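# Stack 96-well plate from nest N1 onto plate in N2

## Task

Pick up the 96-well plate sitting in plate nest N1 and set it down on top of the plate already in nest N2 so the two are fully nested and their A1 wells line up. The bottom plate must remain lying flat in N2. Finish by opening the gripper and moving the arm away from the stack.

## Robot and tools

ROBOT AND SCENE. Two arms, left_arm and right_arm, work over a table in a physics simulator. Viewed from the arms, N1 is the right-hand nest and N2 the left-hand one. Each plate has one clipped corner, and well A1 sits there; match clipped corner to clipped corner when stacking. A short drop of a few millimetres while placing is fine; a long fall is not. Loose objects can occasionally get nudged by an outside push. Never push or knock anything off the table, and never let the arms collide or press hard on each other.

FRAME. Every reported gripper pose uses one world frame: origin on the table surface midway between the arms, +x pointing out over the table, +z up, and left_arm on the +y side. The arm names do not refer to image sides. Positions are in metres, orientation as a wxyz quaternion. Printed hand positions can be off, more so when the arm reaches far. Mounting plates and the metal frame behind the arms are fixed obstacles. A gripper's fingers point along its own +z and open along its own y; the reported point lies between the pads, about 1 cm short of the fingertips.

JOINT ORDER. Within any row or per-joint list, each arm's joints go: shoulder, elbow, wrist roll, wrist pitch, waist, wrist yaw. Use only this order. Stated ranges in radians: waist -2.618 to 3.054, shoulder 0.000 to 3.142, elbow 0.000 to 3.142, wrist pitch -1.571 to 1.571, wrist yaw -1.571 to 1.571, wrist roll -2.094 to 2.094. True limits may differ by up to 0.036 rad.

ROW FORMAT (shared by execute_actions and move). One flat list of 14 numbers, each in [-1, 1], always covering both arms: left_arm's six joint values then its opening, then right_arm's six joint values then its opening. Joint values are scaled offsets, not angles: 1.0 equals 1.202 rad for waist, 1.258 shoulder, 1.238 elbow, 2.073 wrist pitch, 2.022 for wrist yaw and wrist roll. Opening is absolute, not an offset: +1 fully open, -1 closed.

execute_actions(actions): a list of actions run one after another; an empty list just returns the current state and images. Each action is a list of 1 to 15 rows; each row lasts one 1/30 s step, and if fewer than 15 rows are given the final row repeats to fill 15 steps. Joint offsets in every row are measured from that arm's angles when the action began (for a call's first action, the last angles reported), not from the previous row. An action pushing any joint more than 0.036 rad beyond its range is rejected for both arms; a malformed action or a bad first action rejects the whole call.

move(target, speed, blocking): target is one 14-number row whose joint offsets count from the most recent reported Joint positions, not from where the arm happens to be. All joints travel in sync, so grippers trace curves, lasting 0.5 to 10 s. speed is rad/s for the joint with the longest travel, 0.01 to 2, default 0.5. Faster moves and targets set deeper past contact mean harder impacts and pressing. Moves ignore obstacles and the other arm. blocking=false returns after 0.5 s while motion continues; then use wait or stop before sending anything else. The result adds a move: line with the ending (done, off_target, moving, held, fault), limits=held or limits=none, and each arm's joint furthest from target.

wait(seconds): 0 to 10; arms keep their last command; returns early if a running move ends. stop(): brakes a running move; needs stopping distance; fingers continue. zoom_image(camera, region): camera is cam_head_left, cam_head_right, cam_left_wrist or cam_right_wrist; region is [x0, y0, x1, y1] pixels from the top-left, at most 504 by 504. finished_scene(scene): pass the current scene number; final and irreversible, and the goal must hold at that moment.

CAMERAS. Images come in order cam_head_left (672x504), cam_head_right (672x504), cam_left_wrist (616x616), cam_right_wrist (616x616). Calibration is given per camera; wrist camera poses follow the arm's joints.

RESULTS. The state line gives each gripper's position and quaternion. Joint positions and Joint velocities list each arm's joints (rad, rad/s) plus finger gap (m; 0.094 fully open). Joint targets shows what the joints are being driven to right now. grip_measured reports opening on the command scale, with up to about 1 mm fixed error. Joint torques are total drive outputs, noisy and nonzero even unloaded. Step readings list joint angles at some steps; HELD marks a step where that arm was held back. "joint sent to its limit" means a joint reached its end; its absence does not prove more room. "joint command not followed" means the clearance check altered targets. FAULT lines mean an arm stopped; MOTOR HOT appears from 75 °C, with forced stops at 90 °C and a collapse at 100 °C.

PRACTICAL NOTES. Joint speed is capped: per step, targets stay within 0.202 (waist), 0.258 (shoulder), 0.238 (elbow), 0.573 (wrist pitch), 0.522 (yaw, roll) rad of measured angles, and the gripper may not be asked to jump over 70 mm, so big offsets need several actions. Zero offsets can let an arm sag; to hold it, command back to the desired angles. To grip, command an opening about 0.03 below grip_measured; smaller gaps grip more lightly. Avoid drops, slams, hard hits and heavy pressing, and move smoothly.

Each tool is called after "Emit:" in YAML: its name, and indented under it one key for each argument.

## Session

Emit:
execute_actions:
  actions: []

Scene clock: 0.00 s.
left_arm: end_effector_position=(+0.3572, +0.5518, +0.1823) grip_measured=+1.000 end_effector_quat_wxyz=(+0.480, +0.466, +0.740, +0.063) | right_arm: end_effector_position=(+0.3064, +0.3555, +0.3818) grip_measured=+1.000 end_effector_quat_wxyz=(+0.426, -0.129, +0.687, +0.575)
Joint names: [shoulder, elbow, wrist roll, wrist pitch, waist, wrist yaw]
Joint positions: left_arm=[1.979 0.916 1.745 0.181 1.081 1.245 0.094] | right_arm=[ 2.251  1.519  0.418  0.893  0.959 -0.026  0.094]
Joint velocities: left_arm=[ 0.002  0.002  0.022 -0.139  0.002  0.022  0.   ] | right_arm=[ 0.002  0.002 -0.007 -0.037 -0.007 -0.007  0.   ]
Joint torques (N m, as the arm reports them, + toward a larger angle): no reading
Joint targets: left_arm=[1.971 0.920 1.741 0.174 1.086 1.263] | right_arm=[2.232 1.531 0.414 0.903 0.970 -0.033]
camera_calibration (this result's frames):
cam_left_wrist: T_world_to_cam=[[-0.63094, -0.513939, -0.581189, 0.610567], [-0.435226, 0.854608, -0.283238, -0.242515], [0.642256, 0.0742429, -0.762886, -0.0325805], [0, 0, 0, 1]] pos_world=[0.300607, 0.523468, 0.261311]
cam_right_wrist: T_world_to_cam=[[0.799546, -0.278761, -0.531995, 0.0724913], [-0.600075, -0.333546, -0.727088, 0.60403], [0.0252392, 0.900577, -0.433963, -0.0431722], [0, 0, 0, 1]] pos_world=[0.305593, 0.26056, 0.459013]

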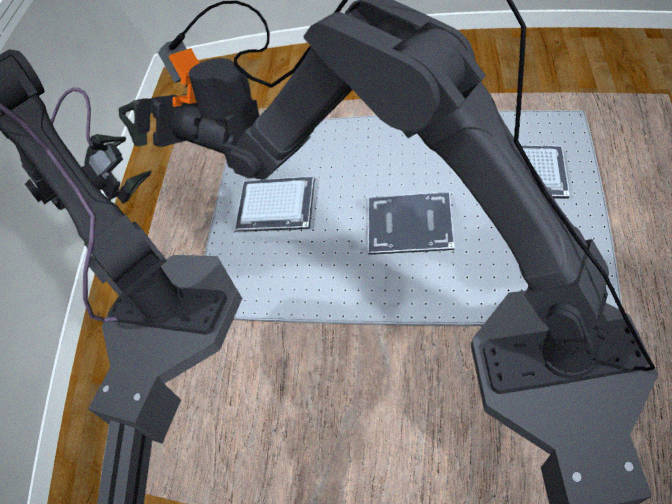

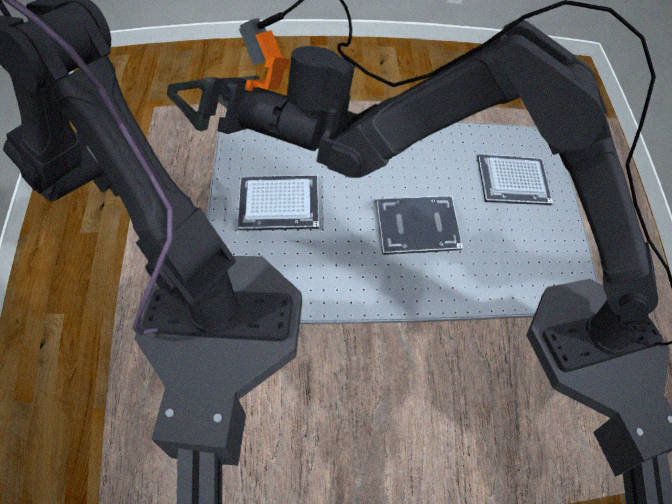

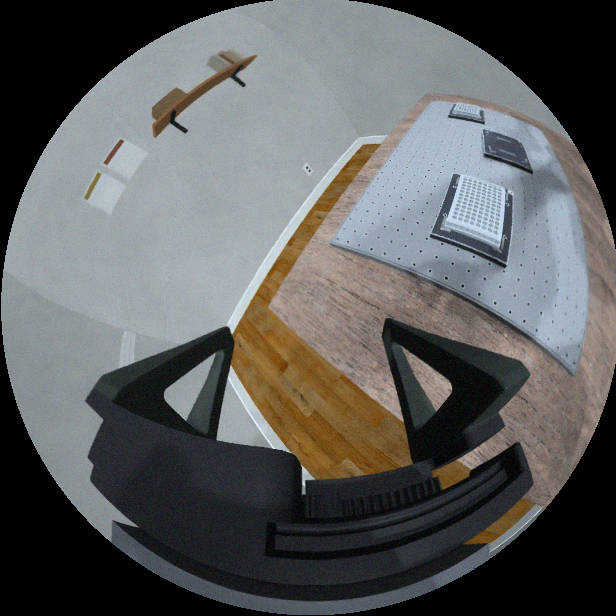

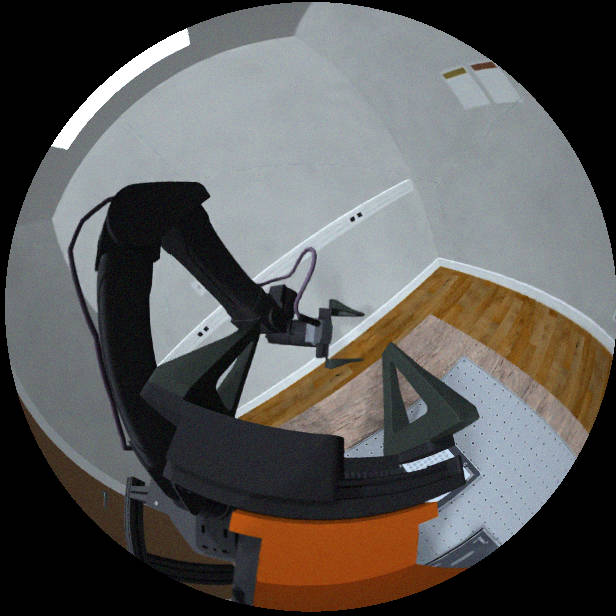

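Emit:
zoom_image:
  camera: "cam_head_right"
  region: [225, 165, 335, 240]

Emit:
zoom_image:
  camera: "cam_head_right"
  region: [465, 145, 565, 215]

Emit:
zoom_image:
  camera: "cam_head_right"
  region: [365, 185, 475, 265]

Region (225, 165, 335, 240) of cam_head_right's 672x504 image, scaled by 4.582, with more detail than that image has; it fills the top 344 rows of this view, and the rest is white.

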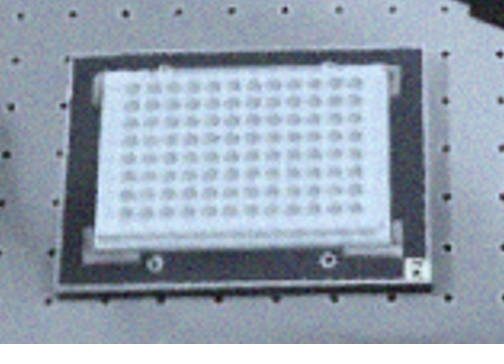

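Region (465, 145, 565, 215) of cam_head_right's 672x504 image, scaled by 5.040, with more detail than that image has; it fills the top 353 rows of this view, and the rest is white.

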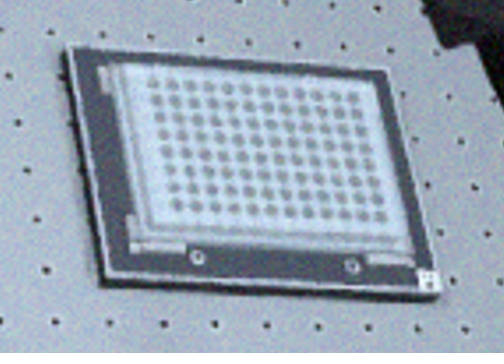

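Region (365, 185, 475, 265) of cam_head_right's 672x504 image, scaled by 4.582, with more detail than that image has; it fills the top 367 rows of this view, and the rest is white.

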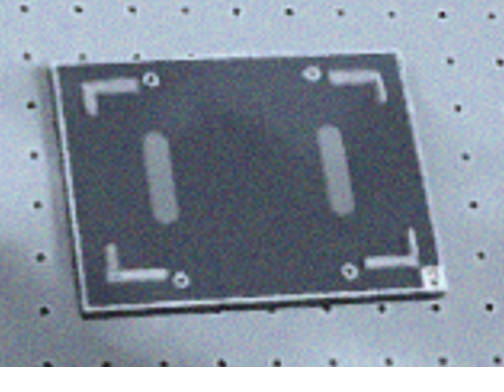

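Emit:
zoom_image:
  camera: "cam_left_wrist"
  region: [420, 160, 530, 275]

Region (420, 160, 530, 275) of cam_left_wrist's 616x616 image, scaled by 4.383, with more detail than that image has; it fills the left 482 columns of this view, and the rest is white.

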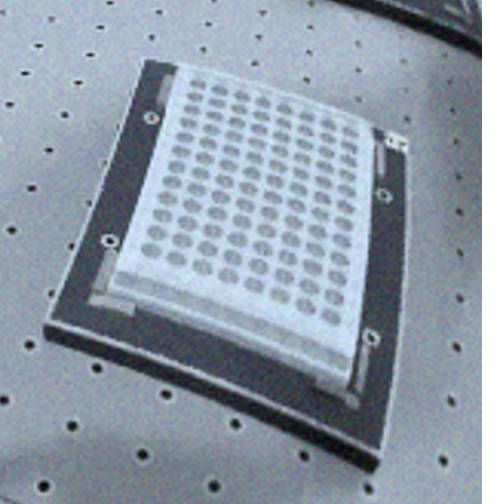

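Emit:
move:
  target: [-0.006,0.003,-0.002,-0.003,0.004,0.009,1,-0.272,-0.140,0.574,-0.735,-0.945,0.020,1]
  speed: 1.0

Scene clock: 68.17 s.
left_arm: end_effector_position=(+0.3569, +0.5527, +0.1813) grip_measured=+1.000 end_effector_quat_wxyz=(+0.477, +0.467, +0.742, +0.064) | right_arm: end_effector_position=(+0.3914, -0.2412, +0.1312) grip_measured=+1.000 end_effector_quat_wxyz=(+0.005, +0.715, +0.699, +0.007)
Joint names: [shoulder, elbow, wrist roll, wrist pitch, waist, wrist yaw]
Joint positions: left_arm=[1.979 0.916 1.745 0.181 1.081 1.237 0.094] | right_arm=[ 1.938  1.358  1.573 -0.616 -0.183  0.008  0.094]
Joint velocities: left_arm=[-0.002  0.007  0.037 -0.095  0.002 -0.037  0.   ] | right_arm=[-0.022 -0.002 -0.007  0.037 -0.012 -0.007  0.   ]
Joint torques (N m, as the arm reports them, + toward a larger angle): left_arm=[-8.2   2.92 -0.03  0.64  2.15  0.61] | right_arm=[-14.27   3.74   0.04  -0.04   0.7    0.03]
Joint targets: left_arm=[1.972 0.920 1.741 0.175 1.086 1.263] | right_arm=[1.910 1.345 1.579 -0.631 -0.177 0.014]
move: off_target (left_arm, right_arm); limits=none; left_arm: farthest joint: the wrist yaw, 0.026 radians from its target (0.018 radians at the start); right_arm: farthest joint: the shoulder, 0.029 radians from its target (0.343 radians at the start)
camera_calibration (this result's frames):
cam_left_wrist: T_world_to_cam=[[-0.6323, -0.513295, -0.58028, 0.610218], [-0.439417, 0.854493, -0.277046, -0.243237], [0.638052, 0.0798089, -0.765846, -0.0342589], [0, 0, 0, 1]] pos_world=[0.300817, 0.523801, 0.260473]
cam_right_wrist: T_world_to_cam=[[-0.982421, -0.155725, -0.102952, 0.375711], [-0.186501, 0.794548, 0.577851, 0.212867], [-0.00818526, 0.586893, -0.809623, 0.370036], [0, 0, 0, 1]] pos_world=[0.411835, -0.327797, 0.215265]

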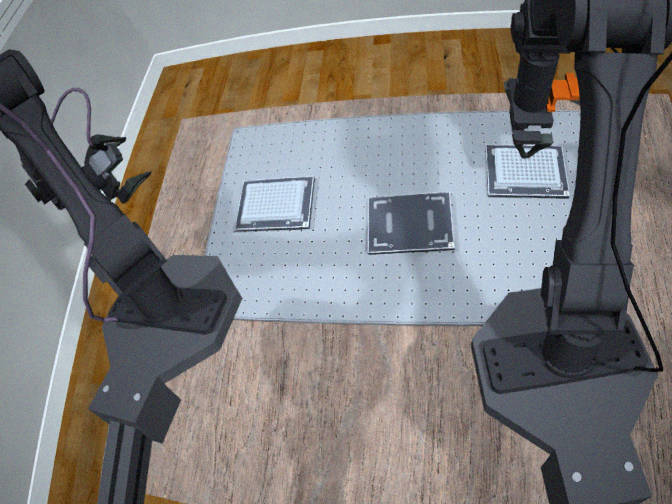

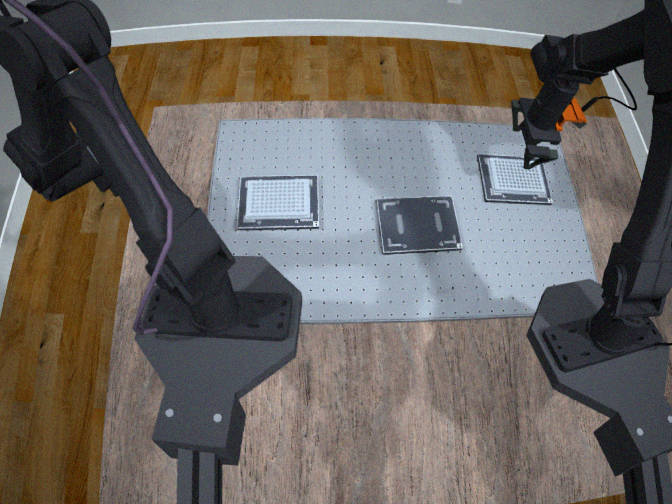

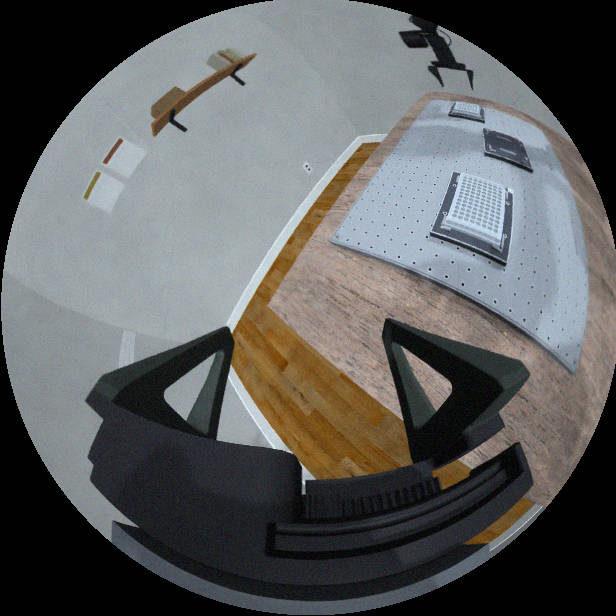

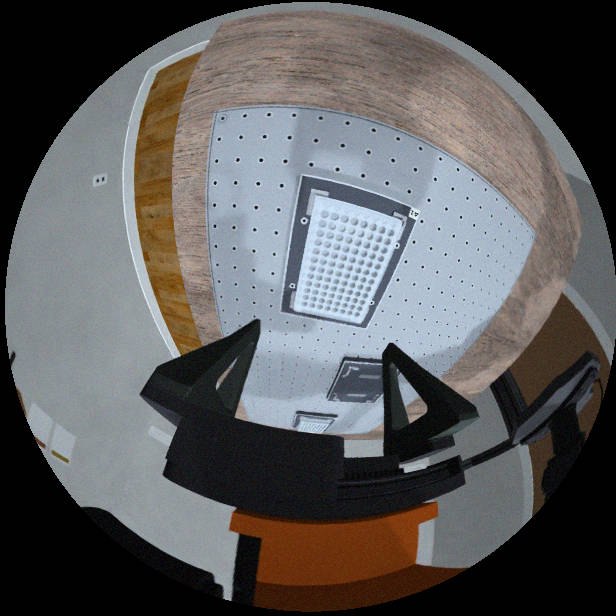

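Emit:
zoom_image:
  camera: "cam_right_wrist"
  region: [270, 165, 430, 335]

Region (270, 165, 430, 335) of cam_right_wrist's 616x616 image, scaled by 2.965, with more detail than that image has; it fills the left 474 columns of this view, and the rest is white.

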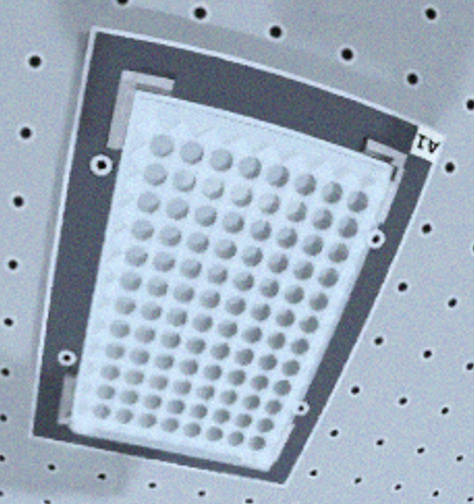

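Emit:
zoom_image:
  camera: "cam_right_wrist"
  region: [300, 180, 425, 260]

Emit:
zoom_image:
  camera: "cam_right_wrist"
  region: [280, 270, 390, 335]

Region (300, 180, 425, 260) of cam_right_wrist's 616x616 image, scaled by 4.032, with more detail than that image has; it fills the top 323 rows of this view, and the rest is white.

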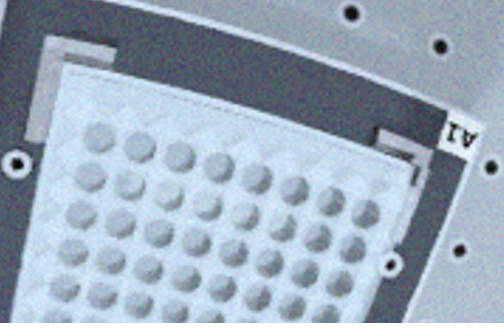

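Region (280, 270, 390, 335) of cam_right_wrist's 616x616 image, scaled by 4.582, with more detail than that image has; it fills the top 298 rows of this view, and the rest is white.

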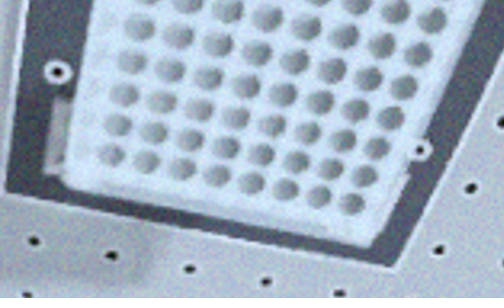

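Emit:
move:
  target: [-0.006,0.003,-0.002,-0.003,0.004,0.009,1,0.1197,-0.025,-0.017,0.0719,-0.029,-0.009,1]
  speed: 0.25

Scene clock: 128.23 s.
left_arm: end_effector_position=(+0.3567, +0.5533, +0.1805) grip_measured=+1.000 end_effector_quat_wxyz=(+0.475, +0.467, +0.743, +0.065) | right_arm: end_effector_position=(+0.3777, -0.2493, +0.0688) grip_measured=+1.000 end_effector_quat_wxyz=(-0.012, +0.713, +0.701, -0.005)
Joint names: [shoulder, elbow, wrist roll, wrist pitch, waist, wrist yaw]
Joint positions: left_arm=[1.979 0.916 1.745 0.181 1.081 1.231 0.094] | right_arm=[ 2.098  1.338  1.543 -0.478 -0.209 -0.008  0.094]
Joint velocities: left_arm=[-0.002  0.002  0.022 -0.037  0.012  0.007  0.   ] | right_arm=[ 0.002  0.007 -0.051 -0.051 -0.002 -0.051  0.   ]
Joint torques (N m, as the arm reports them, + toward a larger angle): left_arm=[-8.22  2.92 -0.03  0.64  2.16  0.59] | right_arm=[-12.74   3.16  -0.04   0.08  -0.67  -0.06]
Joint targets: left_arm=[1.972 0.920 1.741 0.175 1.086 1.256] | right_arm=[2.089 1.327 1.539 -0.466 -0.218 -0.010]
move: off_target (left_arm); limits=none; left_arm: farthest joint: the wrist yaw, 0.024 radians from its target (0.018 radians at the start); right_arm: farthest joint: the elbow, 0.011 radians from its target (0.031 radians at the start)
camera_calibration (this result's frames):
cam_left_wrist: T_world_to_cam=[[-0.633318, -0.512818, -0.579592, 0.609958], [-0.442538, 0.85438, -0.272388, -0.24377], [0.634877, 0.0839833, -0.768035, -0.0355215], [0, 0, 0, 1]] pos_world=[0.300971, 0.524053, 0.259845]
cam_right_wrist: T_world_to_cam=[[-0.985047, -0.160255, -0.0632596, 0.351757], [-0.166324, 0.788746, 0.59179, 0.242787], [-0.0449412, 0.593462, -0.803606, 0.339268], [0, 0, 0, 1]] pos_world=[0.402126, -0.336469, 0.151211]

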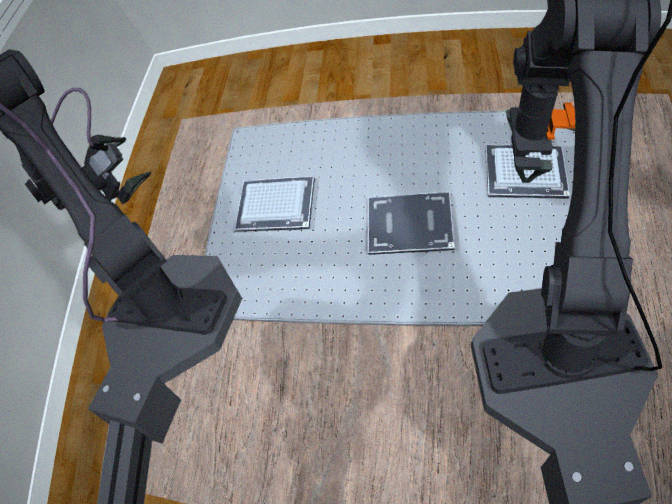

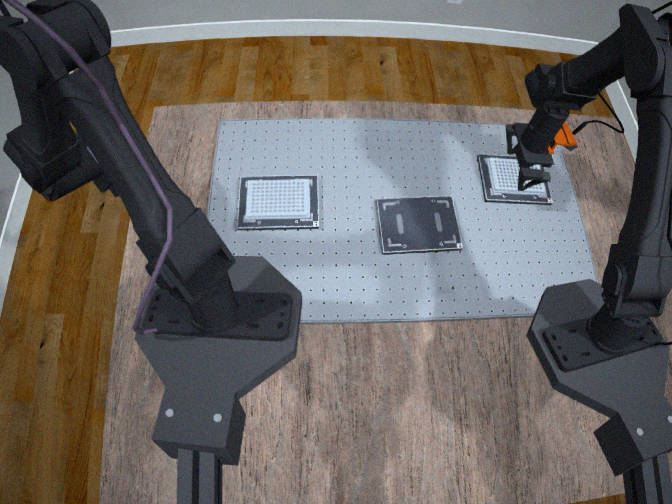

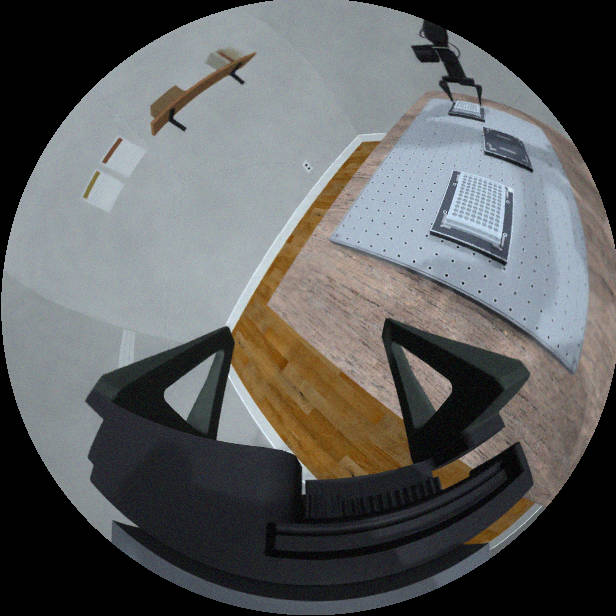

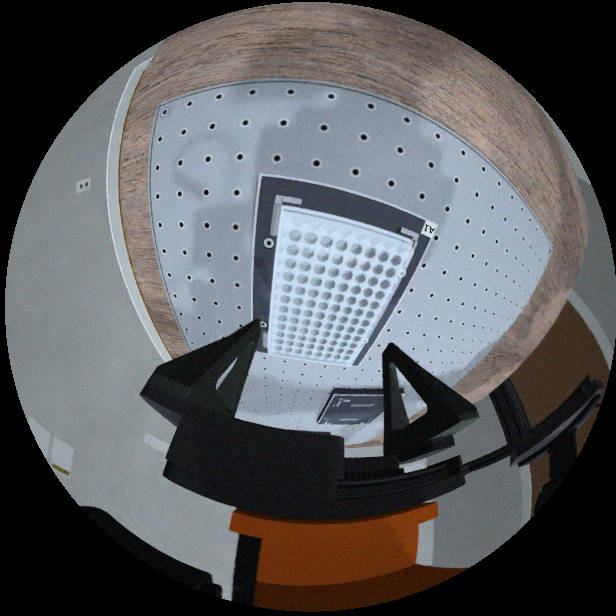

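Emit:
zoom_image:
  camera: "cam_right_wrist"
  region: [230, 170, 450, 380]

Region (230, 170, 450, 380) of cam_right_wrist's 616x616 image, scaled by 2.291, with more detail than that image has; it fills the top 481 rows of this view, and the rest is white.

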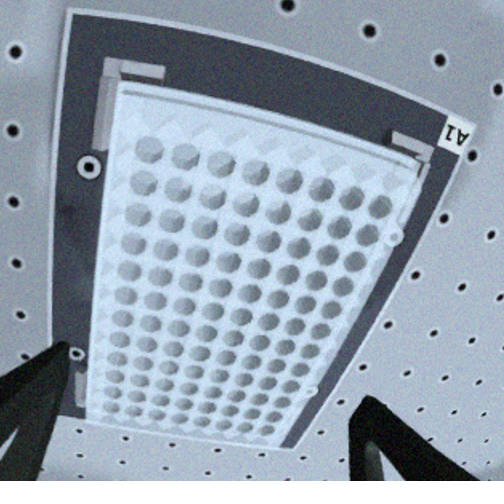

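Emit:
zoom_image:
  camera: "cam_right_wrist"
  region: [380, 215, 445, 280]

Emit:
zoom_image:
  camera: "cam_right_wrist"
  region: [260, 185, 325, 250]

Region (380, 215, 445, 280) of cam_right_wrist's 616x616 image, scaled by 7.754, with more detail than that image has.

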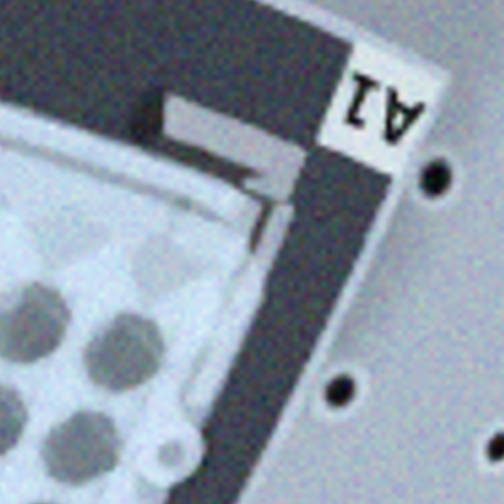

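Region (260, 185, 325, 250) of cam_right_wrist's 616x616 image, scaled by 7.754, with more detail than that image has.

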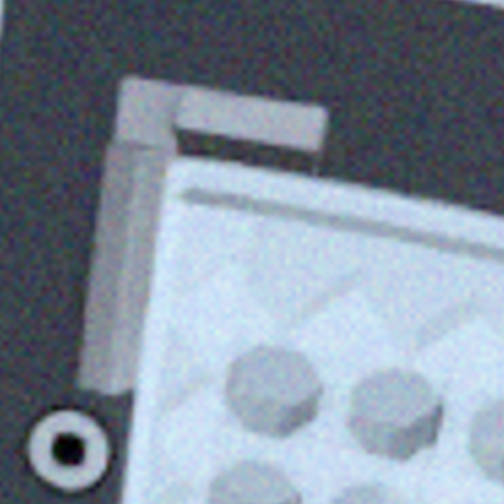

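Emit:
move:
  target: [-0.198,-0.099,-0.1845,-0.232,-1.0,-0.672,1,-0.010,-0.009,-0.002,0.0207,-0.025,-0.001,1]
  speed: 1.0

Scene clock: 197.70 s.
left_arm: end_effector_position=(+0.3243, +0.2763, +0.1071) grip_measured=+1.000 end_effector_quat_wxyz=(-0.003, +0.700, +0.714, +0.006) | right_arm: end_effector_position=(+0.3851, -0.2591, +0.0687) grip_measured=+1.000 end_effector_quat_wxyz=(+0.002, +0.720, +0.694, +0.003)
Joint names: [shoulder, elbow, wrist roll, wrist pitch, waist, wrist yaw]
Joint positions: left_arm=[ 1.754  0.811  1.379 -0.286 -0.117 -0.127  0.094] | right_arm=[ 2.098  1.338  1.543 -0.446 -0.23  -0.008  0.094]
Joint velocities: left_arm=[-0.007  0.012 -0.022 -0.037 -0.022  0.037  0.   ] | right_arm=[-0.017  0.012 -0.037  0.022 -0.007 -0.022  0.   ]
Joint torques (N m, as the arm reports them, + toward a larger angle): left_arm=[-8.39  1.22 -0.07  0.01 -0.99  0.  ] | right_arm=[-13.09   3.15  -0.02   0.18  -0.83  -0.05]
Joint targets: left_arm=[1.730 0.793 1.372 -0.300 -0.121 -0.128] | right_arm=[2.085 1.327 1.539 -0.435 -0.240 -0.010]
move: off_target (left_arm); limits=none; left_arm: farthest joint: the shoulder, 0.024 radians from its target (0.250 radians at the start); right_arm: farthest joint: the shoulder, 0.013 radians from its target (0.013 radians at the start)
camera_calibration (this result's frames):
cam_left_wrist: T_world_to_cam=[[-0.999219, 0.0386234, -0.00831822, 0.309964], [0.029348, 0.866556, 0.498217, -0.280313], [0.026451, 0.497584, -0.867013, 0.0455037], [0, 0, 0, 1]] pos_world=[0.316745, 0.208293, 0.181687]
cam_right_wrist: T_world_to_cam=[[-0.985513, -0.141973, -0.0927786, 0.364409], [-0.169394, 0.797005, 0.579732, 0.25591], [-0.00836151, 0.587049, -0.809508, 0.329987], [0, 0, 0, 1]] pos_world=[0.405238, -0.345944, 0.152577]

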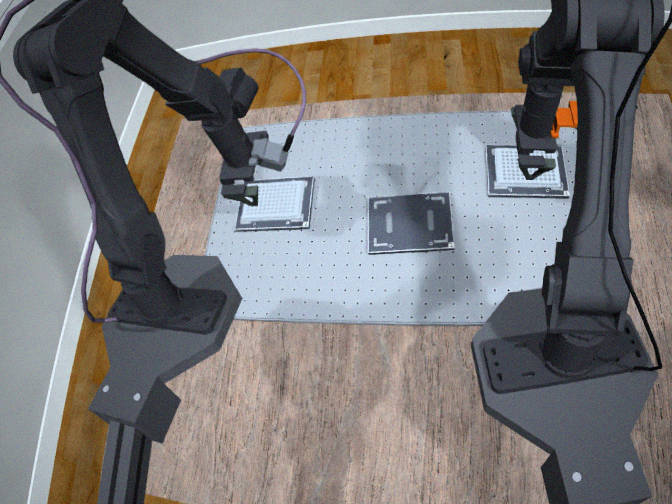

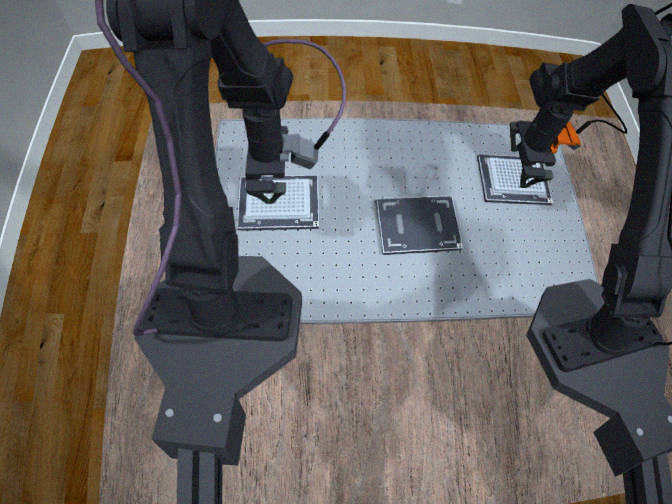

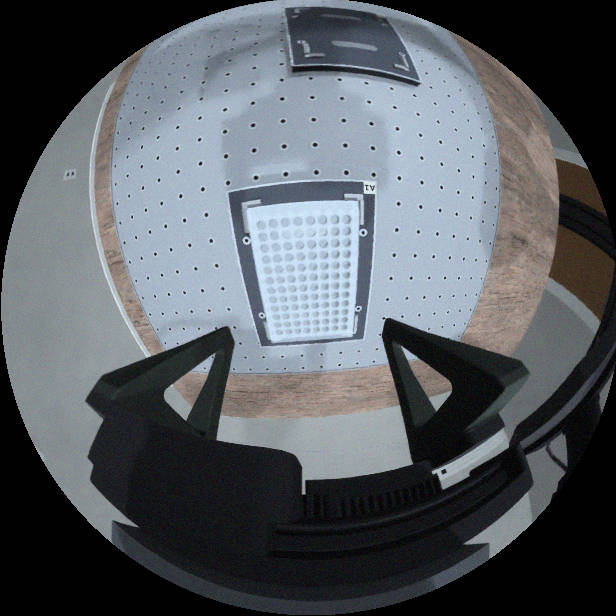

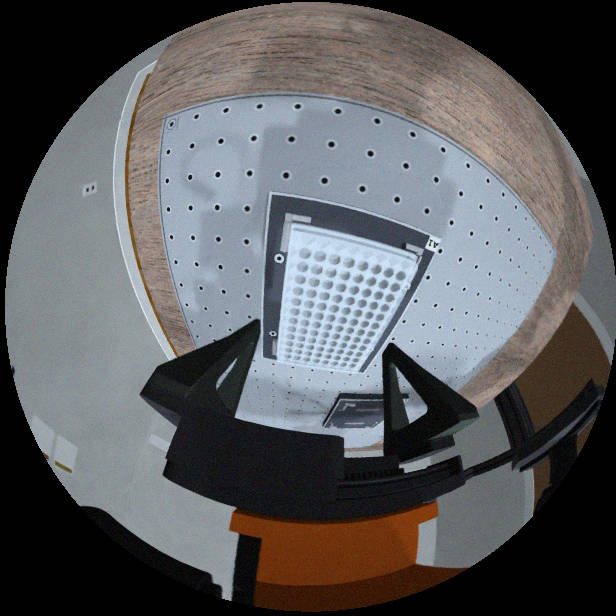

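Emit:
execute_actions:
  actions: []

Scene clock: 220.10 s.
left_arm: end_effector_position=(+0.3243, +0.2764, +0.1071) grip_measured=+1.000 end_effector_quat_wxyz=(-0.003, +0.700, +0.714, +0.006) | right_arm: end_effector_position=(+0.3851, -0.2591, +0.0687) grip_measured=+1.000 end_effector_quat_wxyz=(+0.002, +0.720, +0.694, +0.003)
Joint names: [shoulder, elbow, wrist roll, wrist pitch, waist, wrist yaw]
Joint positions: left_arm=[ 1.754  0.811  1.379 -0.286 -0.117 -0.127  0.094] | right_arm=[ 2.098  1.338  1.543 -0.446 -0.23  -0.008  0.094]
Joint velocities: left_arm=[-0.002  0.007  0.007 -0.095 -0.007 -0.037  0.   ] | right_arm=[-0.002 -0.007  0.007  0.037  0.007 -0.051  0.   ]
Joint torques (N m, as the arm reports them, + toward a larger angle): left_arm=[-8.39  1.22 -0.05  0.01 -1.    0.  ] | right_arm=[-13.09   3.15  -0.02   0.19  -0.86  -0.05]
Joint targets: left_arm=[1.730 0.793 1.372 -0.300 -0.121 -0.128] | right_arm=[2.085 1.327 1.539 -0.435 -0.240 -0.010]
camera_calibration (this result's frames):
cam_left_wrist: T_world_to_cam=[[-0.999219, 0.038626, -0.00836893, 0.309978], [0.0293149, 0.866368, 0.498544, -0.280345], [0.0265073, 0.497909, -0.866824, 0.0453423], [0, 0, 0, 1]] pos_world=[0.316752, 0.208332, 0.181662]
cam_right_wrist: T_world_to_cam=[[-0.985513, -0.141973, -0.0927786, 0.364409], [-0.169394, 0.797005, 0.579732, 0.25591], [-0.00836151, 0.587049, -0.809508, 0.329987], [0, 0, 0, 1]] pos_world=[0.405238, -0.345944, 0.152577]

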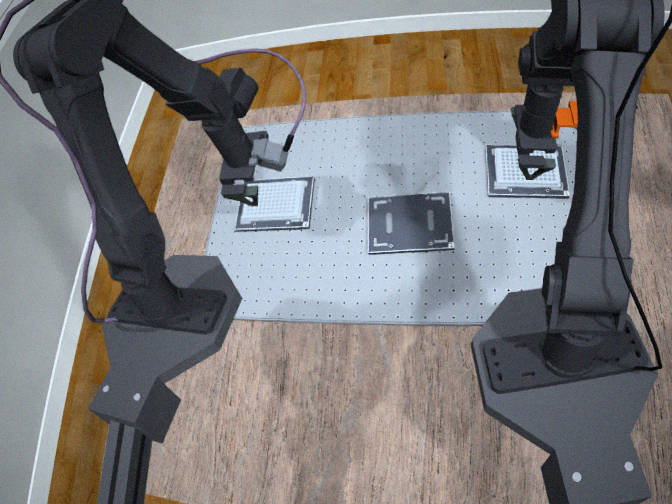

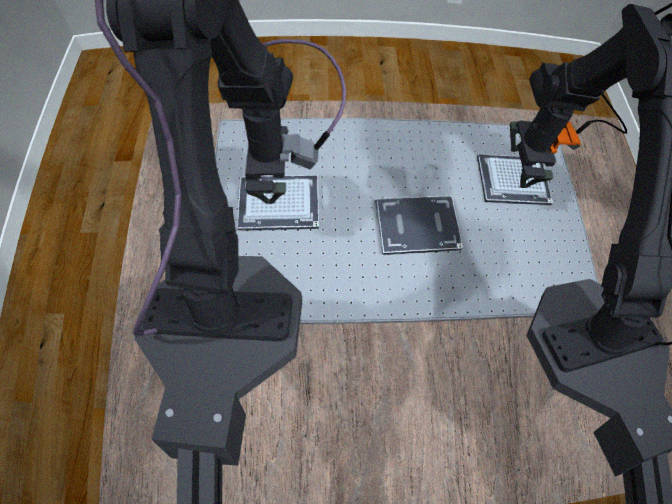

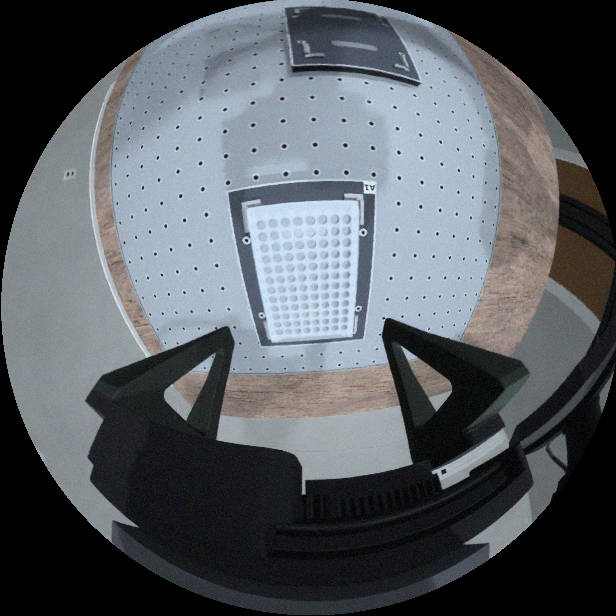

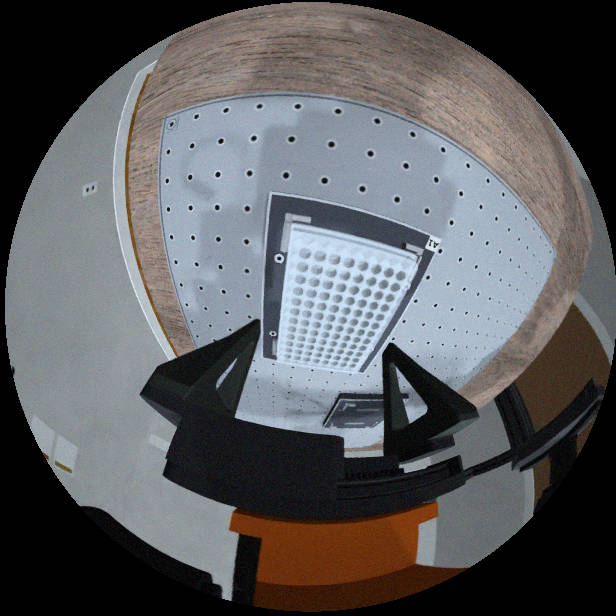

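Emit:
zoom_image:
  camera: "cam_left_wrist"
  region: [220, 170, 400, 360]

Emit:
zoom_image:
  camera: "cam_right_wrist"
  region: [250, 180, 460, 390]

Region (220, 170, 400, 360) of cam_left_wrist's 616x616 image, scaled by 2.653, with more detail than that image has; it fills the left 477 columns of this view, and the rest is white.

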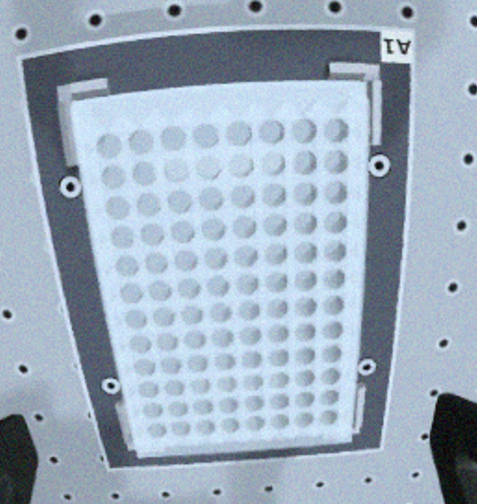

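Region (250, 180, 460, 390) of cam_right_wrist's 616x616 image, scaled by 2.400, with more detail than that image has.

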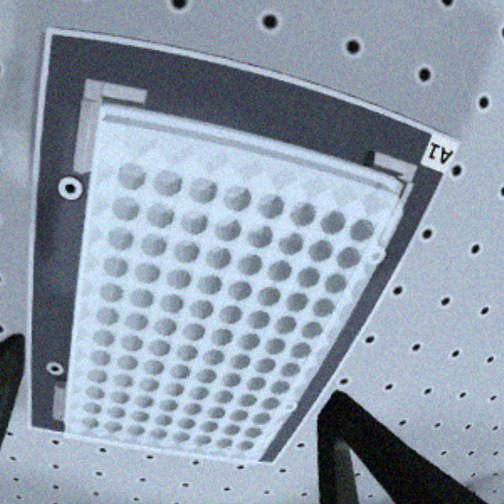

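Emit:
zoom_image:
  camera: "cam_left_wrist"
  region: [235, 190, 305, 250]

Emit:
zoom_image:
  camera: "cam_left_wrist"
  region: [315, 185, 385, 245]

Emit:
zoom_image:
  camera: "cam_left_wrist"
  region: [255, 300, 375, 355]

Region (235, 190, 305, 250) of cam_left_wrist's 616x616 image, scaled by 7.200, with more detail than that image has; it fills the top 432 rows of this view, and the rest is white.

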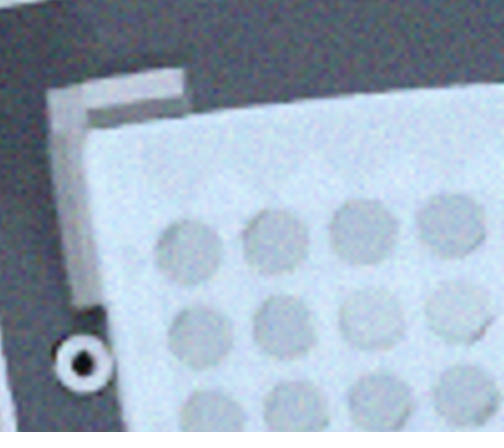

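Region (315, 185, 385, 245) of cam_left_wrist's 616x616 image, scaled by 7.200, with more detail than that image has; it fills the top 432 rows of this view, and the rest is white.

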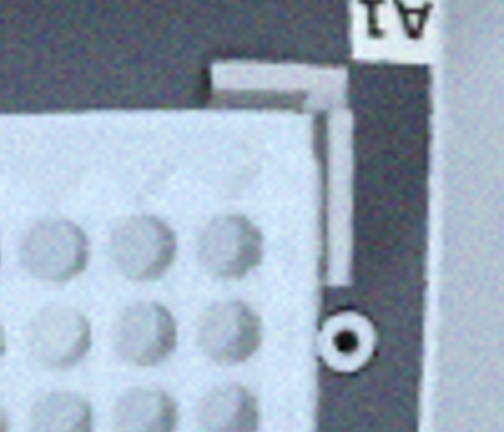

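Region (255, 300, 375, 355) of cam_left_wrist's 616x616 image, scaled by 4.200, with more detail than that image has; it fills the top 231 rows of this view, and the rest is white.

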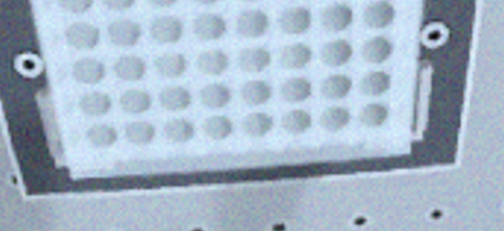

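Emit:
zoom_image:
  camera: "cam_left_wrist"
  region: [255, 305, 305, 350]

Emit:
zoom_image:
  camera: "cam_left_wrist"
  region: [325, 305, 375, 350]

Region (255, 305, 305, 350) of cam_left_wrist's 616x616 image, scaled by 10.080, with more detail than that image has; it fills the top 454 rows of this view, and the rest is white.

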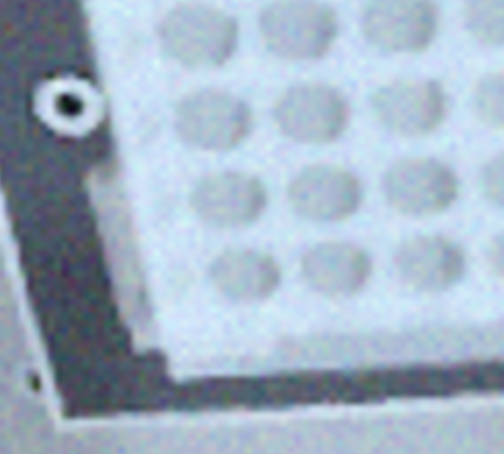

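Region (325, 305, 375, 350) of cam_left_wrist's 616x616 image, scaled by 10.080, with more detail than that image has; it fills the top 454 rows of this view, and the rest is white.

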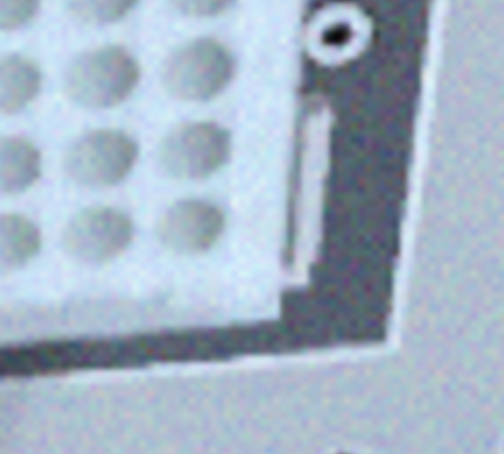

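Emit:
move:
  target: [-0.0167, -0.0202, 0.1785, 0.0174, 0.3195, 0.0707, 1, 0.0326, -0.008, -0.002, 0.0275, -0.008, -0.001, 1]
  speed: 0.2

Scene clock: 271.90 s.
left_arm: end_effector_position=(+0.3272, +0.3841, +0.1019) grip_measured=+1.000 end_effector_quat_wxyz=(-0.001, +0.699, +0.715, +0.011) | right_arm: end_effector_position=(+0.3845, -0.2590, +0.0532) grip_measured=+1.000 end_effector_quat_wxyz=(+0.003, +0.720, +0.694, +0.004)
Joint names: [shoulder, elbow, wrist roll, wrist pitch, waist, wrist yaw]
Joint positions: left_arm=[ 1.754  0.811  1.732 -0.254  0.261  0.002  0.094] | right_arm=[ 2.14   1.338  1.543 -0.4   -0.23  -0.008  0.094]
Joint velocities: left_arm=[-0.007  0.007  0.037  0.037  0.007  0.022  0.   ] | right_arm=[ 0.002 -0.002 -0.081  0.095 -0.012  0.007  0.   ]
Joint torques (N m, as the arm reports them, + toward a larger angle): left_arm=[-8.31  0.67  0.07  0.21  0.47  0.12] | right_arm=[-12.12   3.05  -0.03   0.2   -0.86  -0.06]
Joint targets: left_arm=[1.733 0.786 1.740 -0.250 0.267 0.016] | right_arm=[2.139 1.328 1.539 -0.389 -0.240 -0.010]
move: off_target (left_arm); limits=none; left_arm: farthest joint: the elbow, 0.025 radians from its target (0.025 radians at the start); right_arm: farthest joint: the wrist pitch, 0.011 radians from its target (0.057 radians at the start)
camera_calibration (this result's frames):
cam_left_wrist: T_world_to_cam=[[-0.999165, 0.0368664, -0.0176092, 0.310277], [0.0230193, 0.864064, 0.502856, -0.368691], [0.033754, 0.50203, -0.864191, -0.0170438], [0, 0, 0, 1]] pos_world=[0.31908, 0.31569, 0.176133]
cam_right_wrist: T_world_to_cam=[[-0.985184, -0.141981, -0.0962012, 0.362426], [-0.171412, 0.79691, 0.579269, 0.265515], [-0.00558133, 0.587177, -0.80944, 0.316431], [0, 0, 0, 1]] pos_world=[0.404334, -0.345935, 0.137193]

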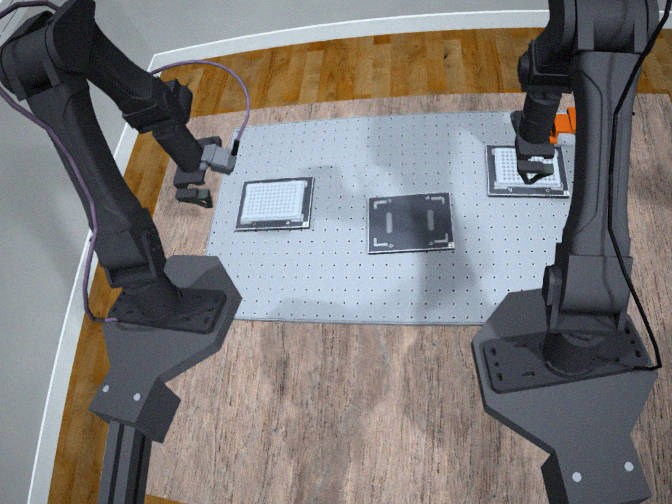

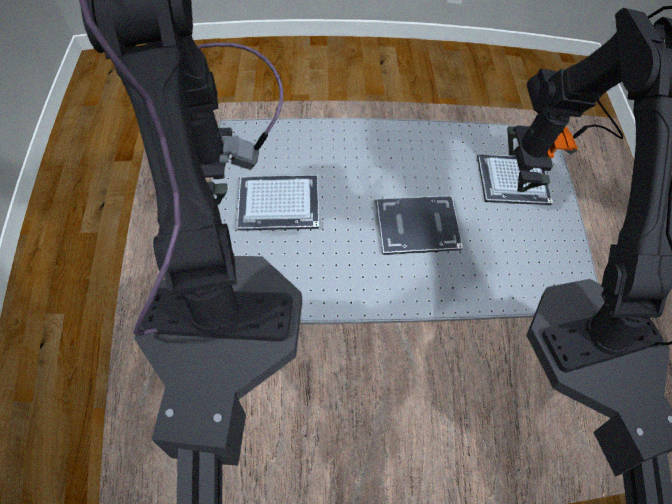

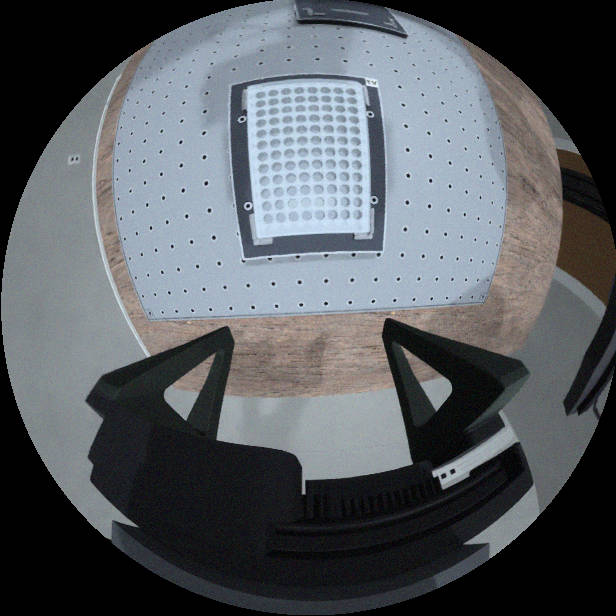

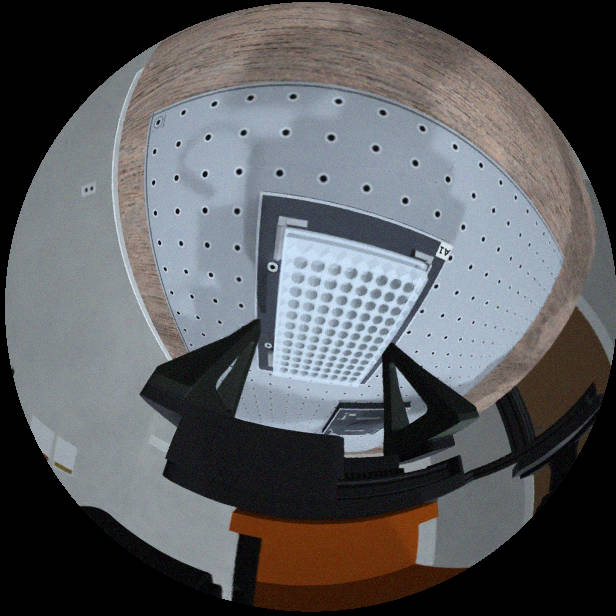

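Emit:
zoom_image:
  camera: "cam_left_wrist"
  region: [225, 70, 395, 270]

Emit:
zoom_image:
  camera: "cam_head_right"
  region: [230, 165, 330, 240]

Region (225, 70, 395, 270) of cam_left_wrist's 616x616 image, scaled by 2.520, with more detail than that image has; it fills the left 428 columns of this view, and the rest is white.

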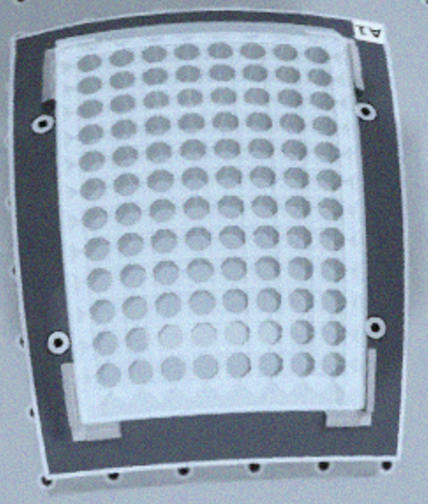

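Region (230, 165, 330, 240) of cam_head_right's 672x504 image, scaled by 5.040, with more detail than that image has; it fills the top 378 rows of this view, and the rest is white.

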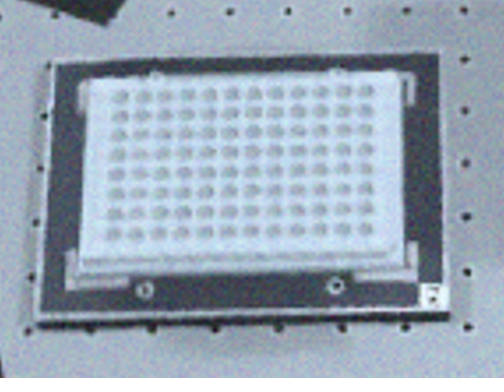

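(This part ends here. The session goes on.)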